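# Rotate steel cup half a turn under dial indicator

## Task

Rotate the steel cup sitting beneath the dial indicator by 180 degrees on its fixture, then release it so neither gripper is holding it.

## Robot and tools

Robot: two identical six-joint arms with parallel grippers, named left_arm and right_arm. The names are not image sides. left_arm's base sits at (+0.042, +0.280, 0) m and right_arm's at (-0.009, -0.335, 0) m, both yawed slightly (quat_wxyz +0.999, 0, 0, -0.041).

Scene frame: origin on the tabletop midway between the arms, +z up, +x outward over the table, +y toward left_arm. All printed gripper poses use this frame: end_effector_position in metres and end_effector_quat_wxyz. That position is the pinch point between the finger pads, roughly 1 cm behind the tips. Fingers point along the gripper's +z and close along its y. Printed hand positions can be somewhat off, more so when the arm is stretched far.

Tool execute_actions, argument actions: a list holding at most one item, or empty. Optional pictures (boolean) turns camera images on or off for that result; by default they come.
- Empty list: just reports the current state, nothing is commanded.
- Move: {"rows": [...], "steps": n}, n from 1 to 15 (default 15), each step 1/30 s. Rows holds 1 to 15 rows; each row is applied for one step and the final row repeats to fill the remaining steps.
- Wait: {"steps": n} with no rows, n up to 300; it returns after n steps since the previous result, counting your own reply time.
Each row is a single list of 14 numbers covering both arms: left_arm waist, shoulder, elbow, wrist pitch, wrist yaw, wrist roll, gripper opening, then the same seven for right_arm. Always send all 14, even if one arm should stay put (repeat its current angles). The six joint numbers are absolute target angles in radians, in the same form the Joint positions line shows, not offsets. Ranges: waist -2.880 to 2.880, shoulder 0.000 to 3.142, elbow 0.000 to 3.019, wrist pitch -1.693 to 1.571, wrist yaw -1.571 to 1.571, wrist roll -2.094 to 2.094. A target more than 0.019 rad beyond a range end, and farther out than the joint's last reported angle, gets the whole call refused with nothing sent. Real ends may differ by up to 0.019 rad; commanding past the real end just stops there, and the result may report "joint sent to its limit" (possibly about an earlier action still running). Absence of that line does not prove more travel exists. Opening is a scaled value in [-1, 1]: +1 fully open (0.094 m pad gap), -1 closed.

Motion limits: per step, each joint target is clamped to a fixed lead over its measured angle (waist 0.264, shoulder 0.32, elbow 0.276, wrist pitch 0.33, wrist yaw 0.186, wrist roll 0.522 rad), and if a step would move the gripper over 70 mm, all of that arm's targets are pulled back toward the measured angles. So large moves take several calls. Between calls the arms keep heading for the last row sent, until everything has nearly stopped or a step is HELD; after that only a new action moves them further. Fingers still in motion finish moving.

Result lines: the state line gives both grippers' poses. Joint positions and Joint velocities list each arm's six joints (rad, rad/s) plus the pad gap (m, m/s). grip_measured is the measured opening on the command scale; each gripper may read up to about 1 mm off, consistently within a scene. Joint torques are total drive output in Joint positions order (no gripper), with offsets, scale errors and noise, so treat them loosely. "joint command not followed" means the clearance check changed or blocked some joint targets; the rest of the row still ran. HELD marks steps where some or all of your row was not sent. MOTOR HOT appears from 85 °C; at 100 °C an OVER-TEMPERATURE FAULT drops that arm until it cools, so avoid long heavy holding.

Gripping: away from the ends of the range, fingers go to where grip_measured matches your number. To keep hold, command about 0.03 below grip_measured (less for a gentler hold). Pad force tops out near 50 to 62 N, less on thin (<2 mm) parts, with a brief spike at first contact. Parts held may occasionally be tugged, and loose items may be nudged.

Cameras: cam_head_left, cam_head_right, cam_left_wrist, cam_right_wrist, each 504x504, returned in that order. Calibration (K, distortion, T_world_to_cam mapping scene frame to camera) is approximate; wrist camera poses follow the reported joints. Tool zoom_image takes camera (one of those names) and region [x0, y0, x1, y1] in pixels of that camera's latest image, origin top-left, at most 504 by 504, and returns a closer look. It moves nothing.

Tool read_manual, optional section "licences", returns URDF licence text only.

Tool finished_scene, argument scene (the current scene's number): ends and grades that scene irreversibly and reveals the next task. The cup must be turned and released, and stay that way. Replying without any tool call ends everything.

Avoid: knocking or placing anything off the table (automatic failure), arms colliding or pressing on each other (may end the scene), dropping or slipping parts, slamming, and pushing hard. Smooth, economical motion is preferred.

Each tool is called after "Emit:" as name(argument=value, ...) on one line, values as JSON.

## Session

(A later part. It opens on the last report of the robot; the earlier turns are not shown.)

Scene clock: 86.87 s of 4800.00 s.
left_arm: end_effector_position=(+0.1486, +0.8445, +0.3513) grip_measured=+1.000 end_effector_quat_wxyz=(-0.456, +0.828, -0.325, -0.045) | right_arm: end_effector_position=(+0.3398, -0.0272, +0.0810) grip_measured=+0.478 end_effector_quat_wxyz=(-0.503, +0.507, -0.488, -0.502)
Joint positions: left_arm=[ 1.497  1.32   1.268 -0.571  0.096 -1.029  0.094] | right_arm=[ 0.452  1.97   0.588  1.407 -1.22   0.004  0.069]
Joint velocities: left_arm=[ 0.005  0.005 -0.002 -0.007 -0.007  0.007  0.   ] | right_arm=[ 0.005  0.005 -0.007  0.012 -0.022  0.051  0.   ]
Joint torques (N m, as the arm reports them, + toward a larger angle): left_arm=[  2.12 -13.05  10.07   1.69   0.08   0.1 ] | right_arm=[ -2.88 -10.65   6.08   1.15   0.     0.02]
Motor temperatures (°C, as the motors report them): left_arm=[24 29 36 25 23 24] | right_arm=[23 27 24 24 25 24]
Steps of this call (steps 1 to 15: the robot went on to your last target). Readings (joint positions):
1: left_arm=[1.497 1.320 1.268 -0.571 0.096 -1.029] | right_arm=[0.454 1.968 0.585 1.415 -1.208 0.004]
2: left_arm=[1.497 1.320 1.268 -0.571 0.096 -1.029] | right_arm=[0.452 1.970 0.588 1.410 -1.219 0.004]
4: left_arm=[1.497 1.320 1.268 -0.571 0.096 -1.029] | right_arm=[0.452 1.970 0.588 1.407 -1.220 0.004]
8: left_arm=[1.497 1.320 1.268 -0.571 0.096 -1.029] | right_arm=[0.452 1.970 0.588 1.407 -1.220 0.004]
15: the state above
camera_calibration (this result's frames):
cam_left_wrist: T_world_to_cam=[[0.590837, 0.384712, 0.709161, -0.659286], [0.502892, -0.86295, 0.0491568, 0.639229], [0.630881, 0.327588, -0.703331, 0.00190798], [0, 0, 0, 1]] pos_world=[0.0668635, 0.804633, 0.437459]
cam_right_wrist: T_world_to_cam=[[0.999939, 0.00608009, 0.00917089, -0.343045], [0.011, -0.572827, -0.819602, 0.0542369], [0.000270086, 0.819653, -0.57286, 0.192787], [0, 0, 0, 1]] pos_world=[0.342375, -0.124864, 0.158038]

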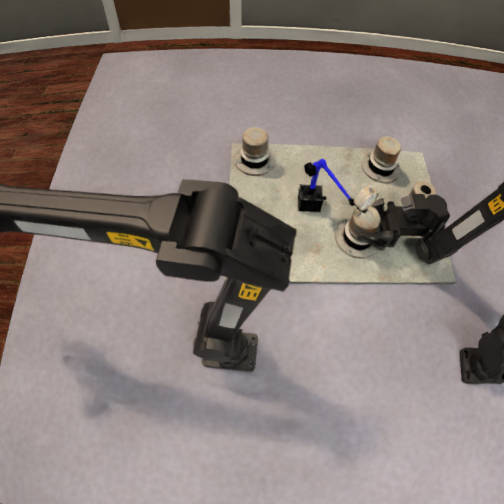

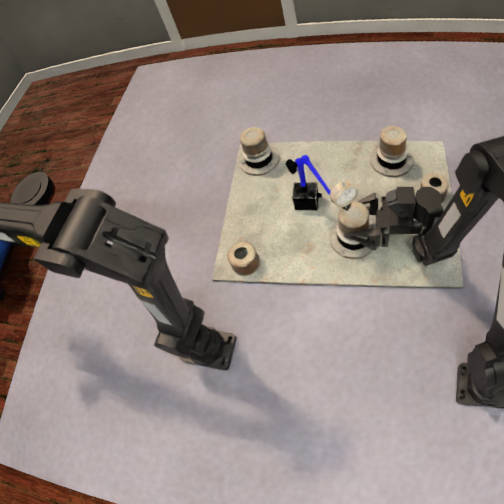

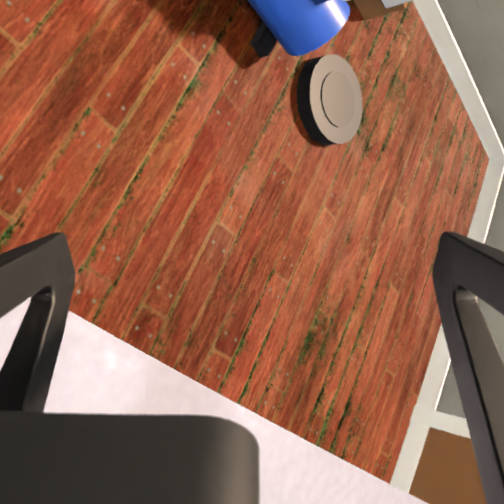

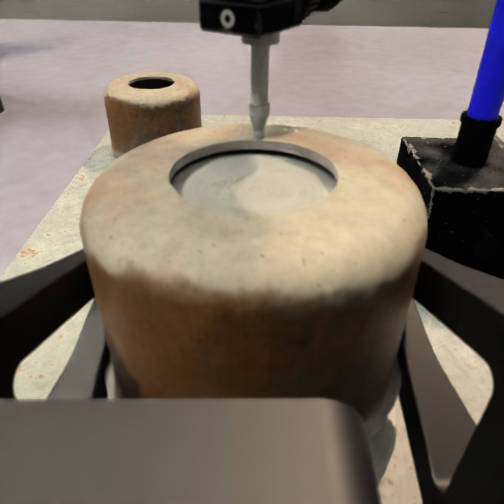

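Emit:
execute_actions(actions=[{"rows":[[1.5,1.32,1.268,-0.571,0.098,-1.029,1,0.452,1.97,0.6,1.4,-1.22,0,1],[1.5,1.32,1.268,-0.571,0.098,-1.029,1,0.452,1.97,0.6,1.4,-1.22,0,1],[1.5,1.32,1.268,-0.571,0.098,-1.029,1,0.452,1.97,0.6,1.4,-1.22,0,1],[1.5,1.32,1.268,-0.571,0.098,-1.029,1,0.452,1.97,0.6,1.4,-1.22,0,1],[1.5,1.32,1.268,-0.571,0.098,-1.029,1,0.452,1.97,0.6,1.4,-1.22,0,1],[1.5,1.32,1.268,-0.571,0.098,-1.029,1,0.452,1.97,0.6,1.4,-1.22,0,1],[1.5,1.32,1.268,-0.571,0.098,-1.029,1,0.36,1.965,0.575,1.41,-1.31,0,1],[1.5,1.32,1.268,-0.571,0.098,-1.029,1,0.36,1.965,0.575,1.41,-1.31,0,1],[1.5,1.32,1.268,-0.571,0.098,-1.029,1,0.28,1.96,0.56,1.42,-1.39,0,1],[1.5,1.32,1.268,-0.571,0.098,-1.029,1,0.28,1.96,0.56,1.42,-1.39,0,1],[1.5,1.32,1.268,-0.571,0.098,-1.029,1,0.16,1.96,0.55,1.43,-1.49,0,1]]}], pictures=false)

Emit:
execute_actions(actions=[{"rows":[[1.5,1.32,1.268,-0.571,0.098,-1.029,1,0.12,1.3,0.6,0.7,-1.49,0,1]]}], pictures=false)

Emit:
execute_actions(actions=[{"rows":[[1.5,1.32,1.268,-0.571,0.098,-1.029,1,0.12,1.3,0.6,0.7,1.268,0,1]]}], pictures=false)

Emit:
execute_actions(actions=[{"steps":14}], pictures=false)

Emit:
execute_actions(actions=[{"rows":[[1.5,1.32,1.268,-0.571,0.098,-1.029,1,1.34,1.3,0.6,0.7,1.268,0,1]]}], pictures=false)

Emit:
execute_actions(actions=[{"steps":15}], pictures=false)

Emit:
execute_actions(actions=[{"rows":[[1.5,1.32,1.268,-0.571,0.098,-1.029,1,1.34,1.63,0.5,1.14,1.268,0,1],[1.5,1.32,1.268,-0.571,0.098,-1.029,1,1.34,1.63,0.5,1.14,1.268,0,1],[1.5,1.32,1.268,-0.571,0.098,-1.029,1,1.34,1.63,0.5,1.14,1.268,0,1],[1.5,1.32,1.268,-0.571,0.098,-1.029,1,1.34,1.63,0.5,1.14,1.268,0,1],[1.5,1.32,1.268,-0.571,0.098,-1.029,1,1.34,1.63,0.5,1.14,1.268,0,1],[1.5,1.32,1.268,-0.571,0.098,-1.029,1,1.34,1.95,0.42,1.555,1.268,0,1]]}], pictures=false)

Emit:
execute_actions(actions=[{"rows":[[1.5,1.32,1.268,-0.571,0.098,-1.029,1,1.34,1.95,0.42,1.555,1.268,0,1],[1.5,1.32,1.268,-0.571,0.098,-1.029,1,1.34,1.95,0.42,1.555,1.268,0,1],[1.5,1.32,1.268,-0.571,0.098,-1.029,1,1.34,1.95,0.42,1.555,1.268,0,1],[1.5,1.32,1.268,-0.571,0.098,-1.029,1,1.34,1.95,0.42,1.555,1.268,0,1],[1.5,1.32,1.268,-0.571,0.098,-1.029,1,1.215,1.96,0.47,1.51,1.135,0,1],[1.5,1.32,1.268,-0.571,0.098,-1.029,1,1.215,1.96,0.47,1.51,1.135,0,1],[1.5,1.32,1.268,-0.571,0.098,-1.029,1,1.215,1.96,0.47,1.51,1.135,0,1],[1.5,1.32,1.268,-0.571,0.098,-1.029,1,1.155,1.963,0.505,1.485,1.07,0,1],[1.5,1.32,1.268,-0.571,0.098,-1.029,1,1.155,1.963,0.505,1.485,1.07,0,1],[1.5,1.32,1.268,-0.571,0.098,-1.029,1,1.11,1.967,0.54,1.456,1.02,0,1]]}])

Scene clock: 116.27 s of 4800.00 s.
left_arm: end_effector_position=(+0.1486, +0.8445, +0.3513) grip_measured=+1.000 end_effector_quat_wxyz=(-0.456, +0.828, -0.325, -0.045) | right_arm: end_effector_position=(+0.3602, -0.1371, +0.0759) grip_measured=+1.000 end_effector_quat_wxyz=(+0.503, -0.495, +0.505, +0.497)
Joint positions: left_arm=[ 1.497  1.32   1.268 -0.571  0.096 -1.029  0.094] | right_arm=[ 0.154  1.97   0.562  1.407 -1.484  0.004  0.094]
Joint velocities: left_arm=[ 0.005 -0.005 -0.002  0.007 -0.022 -0.007  0.   ] | right_arm=[-0.855  0.005 -0.012 -0.002 -0.022 -0.051  0.   ]
Joint torques (N m, as the arm reports them, + toward a larger angle): left_arm=[  2.08 -13.04  10.07   1.69   0.08   0.1 ] | right_arm=[  4.05 -12.     2.57   2.32  -0.28   0.02]
Motor temperatures (°C, as the motors report them): left_arm=[24 29 36 25 23 24] | right_arm=[23 27 25 24 25 24]
Steps of this call (steps 1 to 15: the robot went on to your last target; steps 16 to 90: nothing new was sent; then 25.90 s passed at rest; steps 91 to 105: all 15 steps of this action). Readings (joint positions):
91: left_arm=[1.497 1.320 1.268 -0.571 0.096 -1.029] | right_arm=[0.452 1.970 0.588 1.407 -1.220 0.004]
92: left_arm=[1.497 1.320 1.268 -0.571 0.096 -1.029] | right_arm=[0.452 1.970 0.588 1.407 -1.220 0.004]
94: left_arm=[1.497 1.320 1.268 -0.571 0.096 -1.029] | right_arm=[0.452 1.970 0.588 1.407 -1.220 0.004]
98: left_arm=[1.497 1.320 1.268 -0.571 0.096 -1.029] | right_arm=[0.433 1.970 0.586 1.407 -1.292 0.004]
105: the state above

Scene clock: 116.77 s of 4800.00 s.
left_arm: end_effector_position=(+0.1486, +0.8445, +0.3513) grip_measured=+1.000 end_effector_quat_wxyz=(-0.456, +0.828, -0.325, -0.045) | right_arm: end_effector_position=(+0.3383, -0.1555, +0.2823) grip_measured=+1.000 end_effector_quat_wxyz=(+0.532, -0.501, +0.496, +0.469)
Joint positions: left_arm=[ 1.497  1.32   1.268 -0.571  0.096 -1.029  0.094] | right_arm=[ 0.107  1.237  0.577  0.731 -1.488  0.003  0.094]
Joint velocities: left_arm=[-0.015 -0.005  0.007  0.007 -0.022  0.022  0.   ] | right_arm=[-0.015  0.093  0.007 -0.095 -0.022 -0.066  0.   ]
Joint torques (N m, as the arm reports them, + toward a larger angle): left_arm=[  2.13 -13.08  10.06   1.69   0.08   0.1 ] | right_arm=[ 0.4  -3.13 12.28  0.52 -0.03  0.05]
Motor temperatures (°C, as the motors report them): left_arm=[24 30 36 25 23 24] | right_arm=[23 27 25 24 25 24]
Steps of this call (steps 1 to 15: all 15 steps of this action). Readings (joint positions):
1: left_arm=[1.497 1.320 1.268 -0.571 0.096 -1.029] | right_arm=[0.130 1.952 0.562 1.357 -1.484 0.003]
2: left_arm=[1.497 1.320 1.268 -0.571 0.096 -1.029] | right_arm=[0.116 1.917 0.562 1.273 -1.485 0.003]
4: left_arm=[1.497 1.320 1.268 -0.571 0.096 -1.029] | right_arm=[0.106 1.805 0.564 1.113 -1.485 0.003]
8: left_arm=[1.497 1.320 1.268 -0.571 0.096 -1.029] | right_arm=[0.107 1.518 0.564 0.848 -1.485 0.003]
15: the state above

Scene clock: 117.27 s of 4800.00 s.
left_arm: end_effector_position=(+0.1486, +0.8445, +0.3513) grip_measured=+1.000 end_effector_quat_wxyz=(-0.456, +0.828, -0.325, -0.045) | right_arm: end_effector_position=(+0.5084, -0.3295, +0.2617) grip_measured=+1.000 end_effector_quat_wxyz=(+0.706, +0.010, +0.708, -0.009)
Joint positions: left_arm=[ 1.497  1.32   1.268 -0.571  0.096 -1.029  0.094] | right_arm=[0.113 1.294 0.578 0.713 0.056 0.002 0.094]
Joint velocities: left_arm=[-0.005  0.005  0.002 -0.017 -0.051 -0.007  0.   ] | right_arm=[ 0.005  0.005  0.002 -0.017  2.264 -0.022  0.   ]
Joint torques (N m, as the arm reports them, + toward a larger angle): left_arm=[  2.14 -13.07  10.08   1.7    0.08   0.1 ] | right_arm=[ 0.27 -7.76 12.38  1.55 -0.23  0.04]
Motor temperatures (°C, as the motors report them): left_arm=[24 30 36 25 23 24] | right_arm=[23 27 25 24 25 24]
Steps of this call (steps 1 to 15: all 15 steps of this action). Readings (joint positions):
1: left_arm=[1.497 1.320 1.268 -0.571 0.096 -1.029] | right_arm=[0.108 1.242 0.577 0.728 -1.397 0.002]
2: left_arm=[1.497 1.320 1.268 -0.571 0.096 -1.029] | right_arm=[0.109 1.252 0.577 0.723 -1.292 0.002]
4: left_arm=[1.497 1.320 1.268 -0.571 0.096 -1.029] | right_arm=[0.110 1.273 0.578 0.719 -1.084 0.002]
8: left_arm=[1.497 1.320 1.268 -0.571 0.096 -1.029] | right_arm=[0.111 1.293 0.578 0.713 -0.669 0.002]
15: the state above

Scene clock: 117.73 s of 4800.00 s.
left_arm: end_effector_position=(+0.1486, +0.8445, +0.3513) grip_measured=+1.000 end_effector_quat_wxyz=(-0.456, +0.828, -0.325, -0.045) | right_arm: end_effector_position=(+0.3939, -0.4870, +0.2621) grip_measured=+1.000 end_effector_quat_wxyz=(+0.577, +0.408, +0.578, -0.408)
Joint positions: left_arm=[ 1.497  1.32   1.268 -0.571  0.096 -1.029  0.094] | right_arm=[0.113 1.294 0.578 0.713 1.261 0.001 0.094]
Joint velocities: left_arm=[ 0.005 -0.015 -0.002 -0.012 -0.007 -0.007  0.   ] | right_arm=[-0.015 -0.005 -0.012 -0.007  0.139 -0.022  0.   ]
Joint torques (N m, as the arm reports them, + toward a larger angle): left_arm=[  2.15 -13.08  10.07   1.69   0.08   0.1 ] | right_arm=[ 0.41 -7.12 11.89  1.13  0.15  0.05]
Motor temperatures (°C, as the motors report them): left_arm=[24 30 36 25 23 24] | right_arm=[23 27 25 24 25 24]
Steps of this call (steps 1 to 14: the robot went on to your last target). Readings (joint positions):
1: left_arm=[1.497 1.320 1.268 -0.571 0.096 -1.029] | right_arm=[0.113 1.294 0.578 0.713 0.160 0.002]
2: left_arm=[1.497 1.320 1.268 -0.571 0.096 -1.029] | right_arm=[0.113 1.294 0.578 0.713 0.263 0.002]
4: left_arm=[1.497 1.320 1.268 -0.571 0.096 -1.029] | right_arm=[0.113 1.294 0.578 0.713 0.470 0.002]
8: left_arm=[1.497 1.320 1.268 -0.571 0.096 -1.029] | right_arm=[0.113 1.294 0.578 0.713 0.885 0.001]
14: the state above

Scene clock: 118.23 s of 4800.00 s.
left_arm: end_effector_position=(+0.1486, +0.8445, +0.3513) grip_measured=+1.000 end_effector_quat_wxyz=(-0.456, +0.828, -0.325, -0.045) | right_arm: end_effector_position=(+0.3695, -0.1313, +0.2621) grip_measured=+1.000 end_effector_quat_wxyz=(+0.694, +0.133, +0.695, -0.134)
Joint positions: left_arm=[ 1.497  1.32   1.268 -0.571  0.096 -1.029  0.094] | right_arm=[0.969 1.294 0.578 0.713 1.267 0.001 0.094]
Joint velocities: left_arm=[-0.005 -0.005 -0.007 -0.002  0.007  0.007  0.   ] | right_arm=[ 1.9   -0.015  0.007  0.012 -0.095 -0.051  0.   ]
Joint torques (N m, as the arm reports them, + toward a larger angle): left_arm=[  2.13 -13.06  10.07   1.7    0.08   0.1 ] | right_arm=[-0.63 -7.34 11.21  1.25  0.05  0.07]
Motor temperatures (°C, as the motors report them): left_arm=[24 30 36 25 23 24] | right_arm=[23 27 25 24 25 24]
Steps of this call (steps 1 to 15: all 15 steps of this action). Readings (joint positions):
1: left_arm=[1.497 1.320 1.268 -0.571 0.096 -1.029] | right_arm=[0.126 1.294 0.578 0.713 1.266 0.001]
2: left_arm=[1.497 1.320 1.268 -0.571 0.096 -1.029] | right_arm=[0.158 1.294 0.578 0.713 1.267 0.001]
4: left_arm=[1.497 1.320 1.268 -0.571 0.096 -1.029] | right_arm=[0.260 1.294 0.578 0.713 1.267 0.001]
8: left_arm=[1.497 1.320 1.268 -0.571 0.096 -1.029] | right_arm=[0.510 1.294 0.578 0.713 1.267 0.001]
15: the state above

Scene clock: 118.73 s of 4800.00 s.
left_arm: end_effector_position=(+0.1486, +0.8445, +0.3513) grip_measured=+1.000 end_effector_quat_wxyz=(-0.456, +0.828, -0.325, -0.045) | right_arm: end_effector_position=(+0.2667, -0.0050, +0.2621) grip_measured=+1.000 end_effector_quat_wxyz=(+0.707, -0.001, +0.707, -0.001)
Joint positions: left_arm=[ 1.497  1.32   1.268 -0.571  0.096 -1.029  0.094] | right_arm=[1.349 1.294 0.578 0.713 1.267 0.001 0.094]
Joint velocities: left_arm=[-0.005 -0.005 -0.007  0.012  0.051  0.007  0.   ] | right_arm=[-0.024 -0.005  0.007  0.002 -0.081 -0.007  0.   ]
Joint torques (N m, as the arm reports them, + toward a larger angle): left_arm=[  2.12 -13.04  10.07   1.69   0.08   0.1 ] | right_arm=[-0.91 -7.16 11.98  1.07  0.08  0.05]
Motor temperatures (°C, as the motors report them): left_arm=[24 30 36 25 23 24] | right_arm=[23 27 25 24 25 24]
Steps of this call (steps 1 to 15: the robot went on to your last target). Readings (joint positions):
1: left_arm=[1.497 1.320 1.268 -0.571 0.096 -1.029] | right_arm=[1.034 1.294 0.578 0.713 1.267 0.001]
2: left_arm=[1.497 1.320 1.268 -0.571 0.096 -1.029] | right_arm=[1.100 1.294 0.578 0.713 1.267 0.001]
4: left_arm=[1.497 1.320 1.268 -0.571 0.096 -1.029] | right_arm=[1.231 1.294 0.578 0.713 1.267 0.001]
8: left_arm=[1.497 1.320 1.268 -0.571 0.096 -1.029] | right_arm=[1.376 1.294 0.578 0.713 1.267 0.001]
15: the state above

Scene clock: 119.23 s of 4800.00 s.
left_arm: end_effector_position=(+0.1486, +0.8445, +0.3513) grip_measured=+1.000 end_effector_quat_wxyz=(-0.456, +0.828, -0.325, -0.045) | right_arm: end_effector_position=(+0.2557, -0.0403, +0.0554) grip_measured=+1.000 end_effector_quat_wxyz=(+0.699, -0.025, +0.715, -0.026)
Joint positions: left_arm=[ 1.497  1.32   1.268 -0.571  0.096 -1.029  0.094] | right_arm=[1.349 1.997 0.413 1.508 1.267 0.001 0.094]
Joint velocities: left_arm=[-0.005  0.005 -0.002 -0.017 -0.037 -0.051  0.   ] | right_arm=[-0.005 -0.171 -0.017  0.286 -0.007 -0.037  0.   ]
Joint torques (N m, as the arm reports them, + toward a larger angle): left_arm=[  2.11 -13.02  10.07   1.69   0.08   0.1 ] | right_arm=[ -1.11 -12.59   2.59   2.53   0.12   0.07]
Motor temperatures (°C, as the motors report them): left_arm=[24 30 36 25 23 24] | right_arm=[23 27 25 24 25 24]
Steps of this call (steps 1 to 15: all 15 steps of this action). Readings (joint positions):
1: left_arm=[1.497 1.320 1.268 -0.571 0.096 -1.029] | right_arm=[1.349 1.310 0.573 0.759 1.268 0.001]
2: left_arm=[1.497 1.320 1.268 -0.571 0.096 -1.029] | right_arm=[1.349 1.344 0.569 0.838 1.268 0.001]
4: left_arm=[1.497 1.320 1.268 -0.571 0.096 -1.029] | right_arm=[1.349 1.451 0.557 0.980 1.268 0.001]
8: left_arm=[1.497 1.320 1.268 -0.571 0.096 -1.029] | right_arm=[1.349 1.707 0.498 1.217 1.267 0.001]
15: the state above

Scene clock: 119.73 s of 4800.00 s.
left_arm: end_effector_position=(+0.1486, +0.8445, +0.3513) grip_measured=+1.000 end_effector_quat_wxyz=(-0.456, +0.828, -0.325, -0.045) | right_arm: end_effector_position=(+0.3521, -0.0349, +0.0818) grip_measured=+1.000 end_effector_quat_wxyz=(+0.714, +0.017, +0.699, +0.008)
Joint positions: left_arm=[ 1.497  1.32   1.268 -0.571  0.096 -1.029  0.094] | right_arm=[1.095 1.966 0.533 1.474 1.025 0.001 0.094]
Joint velocities: left_arm=[ 0.005 -0.015  0.002  0.012 -0.007 -0.051  0.   ] | right_arm=[-0.015  0.005 -0.012 -0.027  0.037 -0.022  0.   ]
Joint torques (N m, as the arm reports them, + toward a larger angle): left_arm=[  2.1  -13.07  10.07   1.69   0.08   0.1 ] | right_arm=[  0.82 -11.08   4.36   1.11  -0.24   0.05]
Motor temperatures (°C, as the motors report them): left_arm=[24 30 36 25 23 24] | right_arm=[23 27 25 24 25 24]
Steps of this call (steps 1 to 15: all 15 steps of this action). Readings (joint positions):
1: left_arm=[1.497 1.320 1.268 -0.571 0.096 -1.029] | right_arm=[1.349 1.992 0.414 1.517 1.267 0.001]
2: left_arm=[1.497 1.320 1.268 -0.571 0.096 -1.029] | right_arm=[1.349 1.984 0.414 1.523 1.267 0.001]
4: left_arm=[1.497 1.320 1.268 -0.571 0.096 -1.029] | right_arm=[1.349 1.970 0.414 1.530 1.267 0.001]
8: left_arm=[1.497 1.320 1.268 -0.571 0.096 -1.029] | right_arm=[1.252 1.966 0.451 1.521 1.107 0.001]
15: the state above
camera_calibration (this result's frames):
cam_left_wrist: T_world_to_cam=[[0.590837, 0.384712, 0.709161, -0.659286], [0.502892, -0.86295, 0.0491568, 0.639229], [0.630881, 0.327588, -0.703331, 0.00190798], [0, 0, 0, 1]] pos_world=[0.0668635, 0.804633, 0.437459]
cam_right_wrist: T_world_to_cam=[[-0.0239646, -0.998657, -0.0459417, -0.0253262], [-0.562204, 0.0514622, -0.825396, 0.274487], [0.826651, 0.00604835, -0.562682, -0.120634], [0, 0, 0, 1]] pos_world=[0.253433, -0.0386882, 0.157518]

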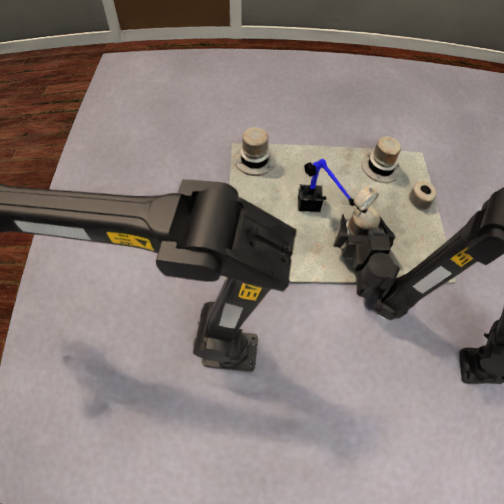

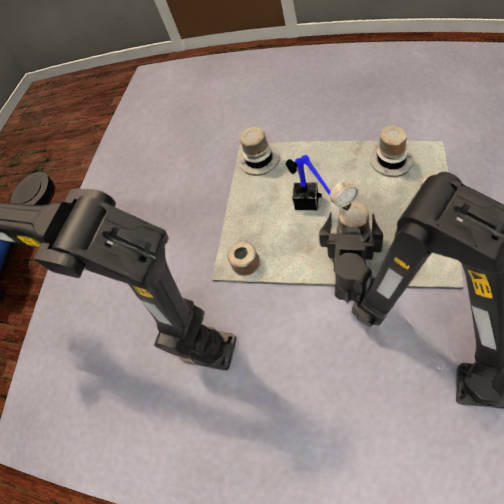

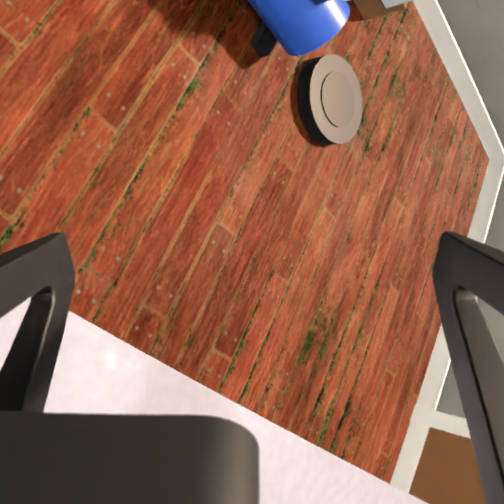

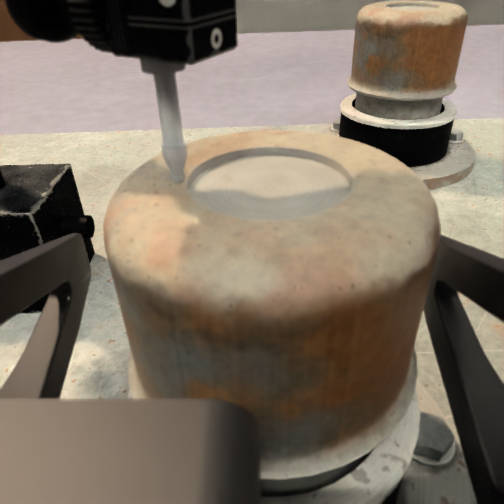

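Emit:
execute_actions(actions=[{"rows":[[1.5,1.32,1.268,-0.571,0.098,-1.029,1,1.095,1.967,0.53,1.456,1.005,0,1],[1.5,1.32,1.268,-0.571,0.098,-1.029,1,1.095,1.967,0.53,1.456,1.005,0,1],[1.5,1.32,1.268,-0.571,0.098,-1.029,1,1.095,1.967,0.53,1.456,1.005,0,1],[1.5,1.32,1.268,-0.571,0.098,-1.029,1,1.095,1.967,0.53,1.456,1.005,0,1],[1.5,1.32,1.268,-0.571,0.098,-1.029,1,1.095,1.967,0.53,1.456,1.005,0,1],[1.5,1.32,1.268,-0.571,0.098,-1.029,1,1.095,1.967,0.53,1.456,1.005,0,0.45]]}])

Emit:
execute_actions(actions=[{"rows":[[1.5,1.32,1.268,-0.571,0.098,-1.029,1,1.08,1.97,0.535,1.46,0.992,0,0.45],[1.5,1.32,1.268,-0.571,0.098,-1.029,1,1.045,1.965,0.5,1.49,0.86,0,0.45],[1.5,1.32,1.268,-0.571,0.098,-1.029,1,1.045,1.965,0.5,1.49,0.86,0,0.45],[1.5,1.32,1.268,-0.571,0.098,-1.029,1,1.01,1.96,0.465,1.518,0.726,0,0.45],[1.5,1.32,1.268,-0.571,0.098,-1.029,1,1.01,1.96,0.465,1.518,0.726,0,0.45],[1.5,1.32,1.268,-0.571,0.098,-1.029,1,0.962,1.957,0.437,1.54,0.58,0,0.45],[1.5,1.32,1.268,-0.571,0.098,-1.029,1,0.962,1.957,0.437,1.54,0.58,0,0.45],[1.5,1.32,1.268,-0.571,0.098,-1.029,1,0.914,1.954,0.415,1.56,0.432,0,0.45],[1.5,1.32,1.268,-0.571,0.098,-1.029,1,0.914,1.954,0.415,1.56,0.432,0,0.45],[1.5,1.32,1.268,-0.571,0.098,-1.029,1,0.86,1.952,0.402,1.568,0.278,0,0.45],[1.5,1.32,1.268,-0.571,0.098,-1.029,1,0.86,1.952,0.402,1.568,0.278,0,0.45],[1.5,1.32,1.268,-0.571,0.098,-1.029,1,0.805,1.952,0.395,1.57,0.123,0,0.45],[1.5,1.32,1.268,-0.571,0.098,-1.029,1,0.805,1.952,0.395,1.57,0.123,0,0.45],[1.5,1.32,1.268,-0.571,0.098,-1.029,1,0.747,1.952,0.393,1.57,-0.035,0,0.45],[1.5,1.32,1.268,-0.571,0.098,-1.029,1,0.689,1.952,0.395,1.57,-0.193,0,0.45]]}], pictures=false)

Emit:
execute_actions(actions=[{"rows":[[1.5,1.32,1.268,-0.571,0.098,-1.029,1,0.689,1.952,0.395,1.57,-0.193,0,0.45],[1.5,1.32,1.268,-0.571,0.098,-1.029,1,0.635,1.953,0.407,1.565,-0.347,0,0.45],[1.5,1.32,1.268,-0.571,0.098,-1.029,1,0.635,1.953,0.407,1.565,-0.347,0,0.45],[1.5,1.32,1.268,-0.571,0.098,-1.029,1,0.583,1.954,0.423,1.553,-0.501,0,0.45],[1.5,1.32,1.268,-0.571,0.098,-1.029,1,0.583,1.954,0.423,1.553,-0.501,0,0.45],[1.5,1.32,1.268,-0.571,0.098,-1.029,1,0.54,1.956,0.45,1.528,-0.644,0,0.45],[1.5,1.32,1.268,-0.571,0.098,-1.029,1,0.54,1.956,0.45,1.528,-0.644,0,0.45],[1.5,1.32,1.268,-0.571,0.098,-1.029,1,0.5,1.959,0.48,1.5,-0.787,0,0.45],[1.5,1.32,1.268,-0.571,0.098,-1.029,1,0.5,1.959,0.48,1.5,-0.787,0,0.45],[1.5,1.32,1.268,-0.571,0.098,-1.029,1,0.47,1.964,0.516,1.47,-0.918,0,0.45],[1.5,1.32,1.268,-0.571,0.098,-1.029,1,0.47,1.964,0.516,1.47,-0.918,0,0.45],[1.5,1.32,1.268,-0.571,0.098,-1.029,1,0.443,1.97,0.552,1.44,-1.049,0,0.45],[1.5,1.32,1.268,-0.571,0.098,-1.029,1,0.443,1.97,0.552,1.44,-1.049,0,0.45],[1.5,1.32,1.268,-0.571,0.098,-1.029,1,0.42,1.982,0.61,1.395,-1.22,0,0.45]]}], pictures=false)

Emit:
execute_actions(actions=[{"steps":12}])

Scene clock: 150.70 s of 4800.00 s.
left_arm: end_effector_position=(+0.1486, +0.8445, +0.3513) grip_measured=+1.000 end_effector_quat_wxyz=(-0.456, +0.828, -0.325, -0.045) | right_arm: end_effector_position=(+0.3528, -0.0390, +0.0803) grip_measured=+0.472 end_effector_quat_wxyz=(+0.713, +0.013, +0.701, +0.002)
Joint positions: left_arm=[ 1.497  1.32   1.268 -0.571  0.096 -1.029  0.094] | right_arm=[ 1.088  1.965  0.525  1.472  1.02  -0.006  0.069]
Joint velocities: left_arm=[-0.015 -0.024 -0.007  0.012 -0.051  0.007  0.   ] | right_arm=[-0.005 -0.015  0.002  0.017 -0.037  0.022  0.   ]
Joint torques (N m, as the arm reports them, + toward a larger angle): left_arm=[  2.15 -13.02  10.08   1.69   0.08   0.1 ] | right_arm=[  0.19 -10.83   4.01   1.12  -0.75   0.12]
Motor temperatures (°C, as the motors report them): left_arm=[24 30 37 25 23 24] | right_arm=[23 27 25 24 25 24]
Steps of this call (steps 1 to 15: the robot went on to your last target; steps 16 to 90: nothing new was sent; then 27.47 s passed at rest; steps 91 to 105: all 15 steps of this action). Readings (joint positions):
91: left_arm=[1.497 1.320 1.268 -0.571 0.096 -1.029] | right_arm=[1.097 1.966 0.533 1.472 1.016 0.001]
92: left_arm=[1.497 1.320 1.268 -0.571 0.096 -1.029] | right_arm=[1.097 1.966 0.533 1.472 1.011 0.001]
94: left_arm=[1.497 1.320 1.268 -0.571 0.096 -1.029] | right_arm=[1.097 1.966 0.533 1.472 1.009 0.001]
98: left_arm=[1.497 1.320 1.268 -0.571 0.096 -1.029] | right_arm=[1.088 1.966 0.525 1.472 1.020 -0.005]
105: the state above
camera_calibration (this result's frames):
cam_left_wrist: T_world_to_cam=[[0.590837, 0.384712, 0.709161, -0.659286], [0.502892, -0.86295, 0.0491568, 0.639229], [0.630881, 0.327588, -0.703331, 0.00190798], [0, 0, 0, 1]] pos_world=[0.0668635, 0.804633, 0.437459]
cam_right_wrist: T_world_to_cam=[[-0.027311, -0.999107, -0.032232, -0.0294566], [-0.565878, 0.0420326, -0.823417, 0.274587], [0.824037, -0.00424902, -0.566521, -0.121296], [0, 0, 0, 1]] pos_world=[0.254531, -0.0414873, 0.156434]

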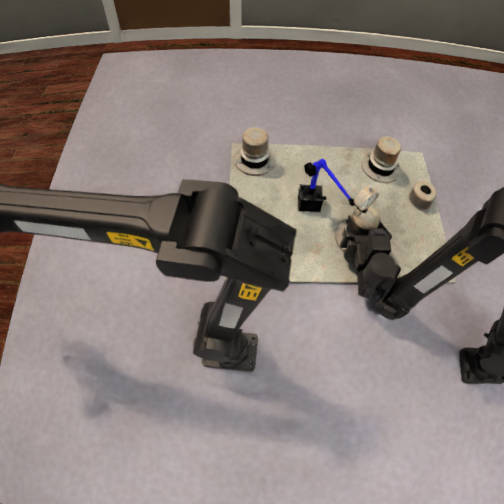

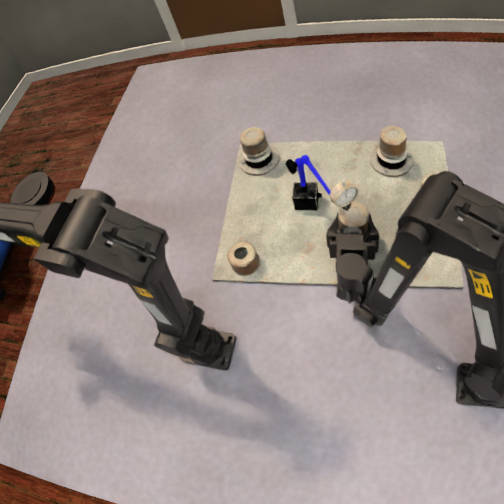

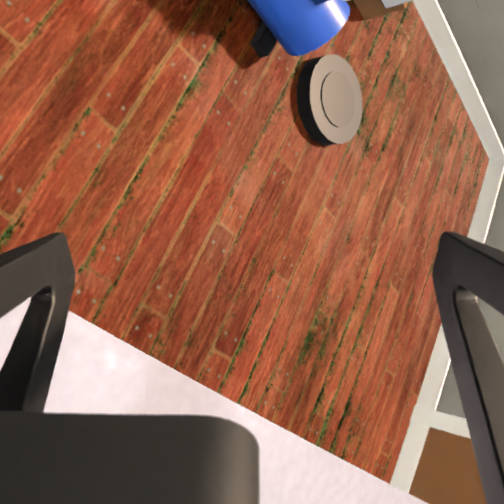

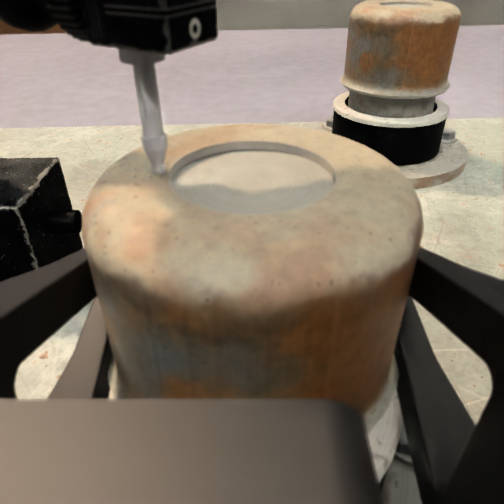

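Scene clock: 151.20 s of 4800.00 s.
left_arm: end_effector_position=(+0.1486, +0.8445, +0.3513) grip_measured=+1.000 end_effector_quat_wxyz=(-0.456, +0.828, -0.325, -0.045) | right_arm: end_effector_position=(+0.3500, -0.0318, +0.0802) grip_measured=+0.471 end_effector_quat_wxyz=(+0.668, -0.244, +0.659, +0.247)
Joint positions: left_arm=[ 1.497  1.32   1.268 -0.571  0.096 -1.029  0.094] | right_arm=[ 0.781  1.94   0.375  1.578 -0.009 -0.     0.069]
Joint velocities: left_arm=[-0.005 -0.005 -0.002 -0.022  0.022  0.022  0.   ] | right_arm=[-1.167 -0.024 -0.012 -0.007 -2.967 -0.022  0.   ]
Joint torques (N m, as the arm reports them, + toward a larger angle): left_arm=[  2.18 -13.02  10.07   1.69   0.08   0.1 ] | right_arm=[-1.95 -8.92  4.6   1.73  0.87  0.09]
Motor temperatures (°C, as the motors report them): left_arm=[24 30 37 25 23 24] | right_arm=[23 27 25 24 25 24]
Steps of this call (steps 1 to 15: all 15 steps of this action). Readings (joint positions):
1: left_arm=[1.497 1.320 1.268 -0.571 0.096 -1.029] | right_arm=[1.088 1.965 0.525 1.472 1.018 -0.006]
2: left_arm=[1.497 1.320 1.268 -0.571 0.096 -1.029] | right_arm=[1.082 1.964 0.514 1.478 0.979 -0.009]
4: left_arm=[1.497 1.320 1.268 -0.571 0.096 -1.029] | right_arm=[1.055 1.956 0.481 1.499 0.857 -0.009]
8: left_arm=[1.497 1.320 1.268 -0.571 0.096 -1.029] | right_arm=[0.976 1.948 0.420 1.548 0.567 -0.005]
15: the state above

Scene clock: 151.70 s of 4800.00 s.
left_arm: end_effector_position=(+0.1486, +0.8445, +0.3513) grip_measured=+1.000 end_effector_quat_wxyz=(-0.456, +0.828, -0.325, -0.045) | right_arm: end_effector_position=(+0.3403, -0.0291, +0.0814) grip_measured=+0.471 end_effector_quat_wxyz=(+0.514, -0.495, +0.499, +0.491)
Joint positions: left_arm=[ 1.497  1.32   1.268 -0.571  0.096 -1.029  0.094] | right_arm=[ 0.455  1.965  0.567  1.425 -1.171  0.006  0.069]
Joint velocities: left_arm=[-0.015  0.015  0.007  0.007 -0.037 -0.022  0.   ] | right_arm=[-0.23   0.151  0.662 -0.471 -1.81   0.022 -0.   ]
Joint torques (N m, as the arm reports them, + toward a larger angle): left_arm=[  2.13 -13.03  10.06   1.69   0.08   0.1 ] | right_arm=[ -2.17 -10.73   3.95   1.8    0.94  -0.02]
Motor temperatures (°C, as the motors report them): left_arm=[24 30 37 25 23 24] | right_arm=[23 27 25 24 25 24]
Steps of this call (steps 1 to 15: all 15 steps of this action). Readings (joint positions):
1: left_arm=[1.497 1.320 1.268 -0.571 0.096 -1.029] | right_arm=[0.746 1.940 0.375 1.578 -0.114 0.001]
2: left_arm=[1.497 1.320 1.268 -0.571 0.096 -1.029] | right_arm=[0.711 1.940 0.377 1.578 -0.214 0.001]
4: left_arm=[1.497 1.320 1.268 -0.571 0.096 -1.029] | right_arm=[0.653 1.941 0.391 1.568 -0.390 0.002]
8: left_arm=[1.497 1.320 1.268 -0.571 0.096 -1.029] | right_arm=[0.561 1.947 0.437 1.532 -0.692 0.004]
15: the state above

Scene clock: 152.10 s of 4800.00 s.
left_arm: end_effector_position=(+0.1486, +0.8445, +0.3513) grip_measured=+1.000 end_effector_quat_wxyz=(-0.456, +0.828, -0.325, -0.045) | right_arm: end_effector_position=(+0.3399, -0.0289, +0.0805) grip_measured=+0.471 end_effector_quat_wxyz=(-0.502, +0.506, -0.490, -0.502)
Joint positions: left_arm=[ 1.497  1.32   1.268 -0.571  0.096 -1.029  0.094] | right_arm=[ 0.448  1.971  0.586  1.409 -1.221  0.006  0.069]
Joint velocities: left_arm=[ 0.005 -0.015  0.007 -0.002 -0.095 -0.022  0.   ] | right_arm=[-0.005 -0.005  0.007 -0.007  0.022 -0.022  0.001]
Joint torques (N m, as the arm reports them, + toward a larger angle): left_arm=[  2.11 -13.04  10.07   1.69   0.08   0.1 ] | right_arm=[ -2.66 -10.72   6.28   1.07   0.05   0.  ]
Motor temperatures (°C, as the motors report them): left_arm=[24 30 37 25 23 24] | right_arm=[23 27 25 24 25 24]
Steps of this call (steps 1 to 12: the robot went on to your last target). Readings (joint positions):
1: left_arm=[1.497 1.320 1.268 -0.571 0.096 -1.029] | right_arm=[0.450 1.969 0.582 1.415 -1.210 0.006]
2: left_arm=[1.497 1.320 1.268 -0.571 0.096 -1.029] | right_arm=[0.448 1.971 0.585 1.410 -1.220 0.006]
4: left_arm=[1.497 1.320 1.268 -0.571 0.096 -1.029] | right_arm=[0.448 1.971 0.586 1.409 -1.221 0.006]
8: left_arm=[1.497 1.320 1.268 -0.571 0.096 -1.029] | right_arm=[0.448 1.971 0.586 1.409 -1.221 0.006]
12: the state above
camera_calibration (this result's frames):
cam_left_wrist: T_world_to_cam=[[0.590837, 0.384712, 0.709161, -0.659286], [0.502892, -0.86295, 0.0491568, 0.639229], [0.630881, 0.327588, -0.703331, 0.00190798], [0, 0, 0, 1]] pos_world=[0.0668635, 0.804633, 0.437459]
cam_right_wrist: T_world_to_cam=[[0.999979, 0.00343554, 0.00544097, -0.342957], [0.00642765, -0.573246, -0.819358, 0.0543711], [0.000304079, 0.819376, -0.573256, 0.193851], [0, 0, 0, 1]] pos_world=[0.342542, -0.126491, 0.157542]

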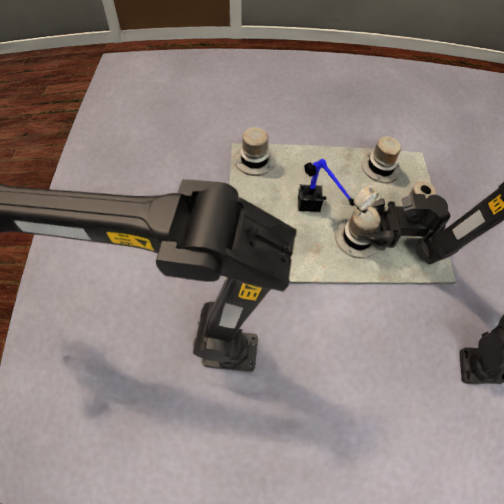

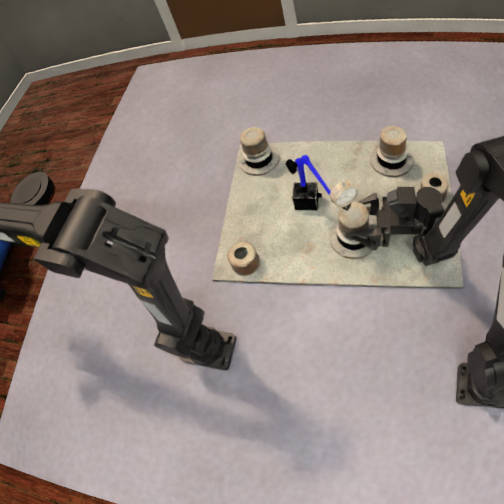

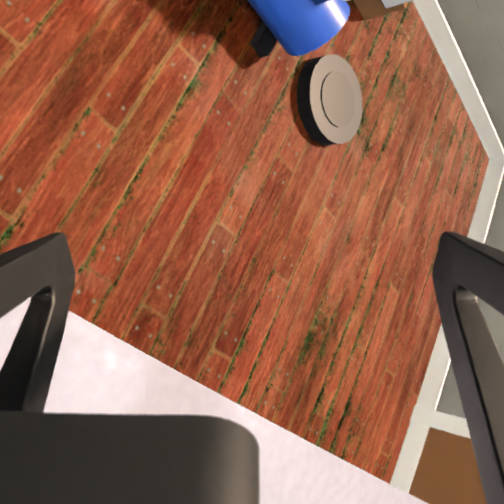

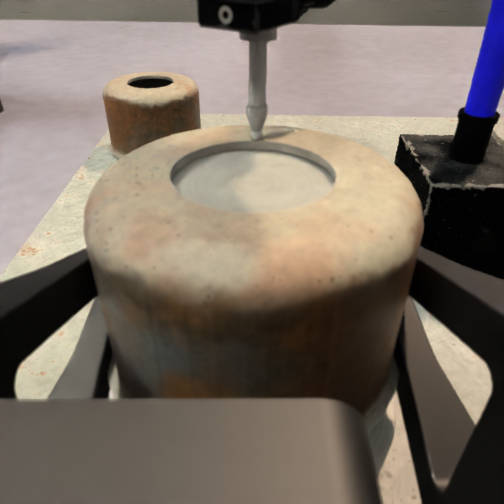

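Emit:
execute_actions(actions=[{"rows":[[1.5,1.32,1.268,-0.571,0.098,-1.029,1,0.448,1.97,0.6,1.4,-1.22,0,1]],"steps":15}], pictures=false)

Emit:
finished_scene(scene=2)

Scene clock: 158.43 s of 4800.00 s.
left_arm: end_effector_position=(+0.1486, +0.8445, +0.3513) grip_measured=+1.000 end_effector_quat_wxyz=(-0.456, +0.828, -0.325, -0.045) | right_arm: end_effector_position=(+0.3399, -0.0289, +0.0805) grip_measured=+1.000 end_effector_quat_wxyz=(-0.502, +0.506, -0.490, -0.502)
Joint positions: left_arm=[ 1.497  1.32   1.268 -0.571  0.096 -1.029  0.094] | right_arm=[ 0.448  1.971  0.586  1.409 -1.221  0.006  0.094]
Joint velocities: left_arm=[-0.005 -0.024  0.007  0.007 -0.022 -0.022  0.   ] | right_arm=[-0.005 -0.005 -0.002 -0.007 -0.022 -0.066  0.   ]
Joint torques (N m, as the arm reports them, + toward a larger angle): left_arm=[  2.14 -13.05  10.07   1.7    0.08   0.1 ] | right_arm=[ -0.53 -11.54   5.33   1.26   0.06   0.  ]
Motor temperatures (°C, as the motors report them): left_arm=[24 30 37 25 23 24] | right_arm=[23 27 25 24 25 24]
Steps of this call (steps 1 to 30: the robot went on to your last target; steps 31 to 90: nothing new was sent; then 2.83 s passed at rest; steps 91 to 105: all 15 steps of this action). Readings (joint positions):
91: left_arm=[1.497 1.320 1.268 -0.571 0.096 -1.029] | right_arm=[0.448 1.971 0.586 1.409 -1.221 0.006]
92: left_arm=[1.497 1.320 1.268 -0.571 0.096 -1.029] | right_arm=[0.448 1.971 0.586 1.409 -1.221 0.006]
94: left_arm=[1.497 1.320 1.268 -0.571 0.096 -1.029] | right_arm=[0.448 1.971 0.586 1.409 -1.221 0.006]
98: left_arm=[1.497 1.320 1.268 -0.571 0.096 -1.029] | right_arm=[0.448 1.971 0.586 1.409 -1.221 0.006]
105: the state above

The scene is finished: the task was done.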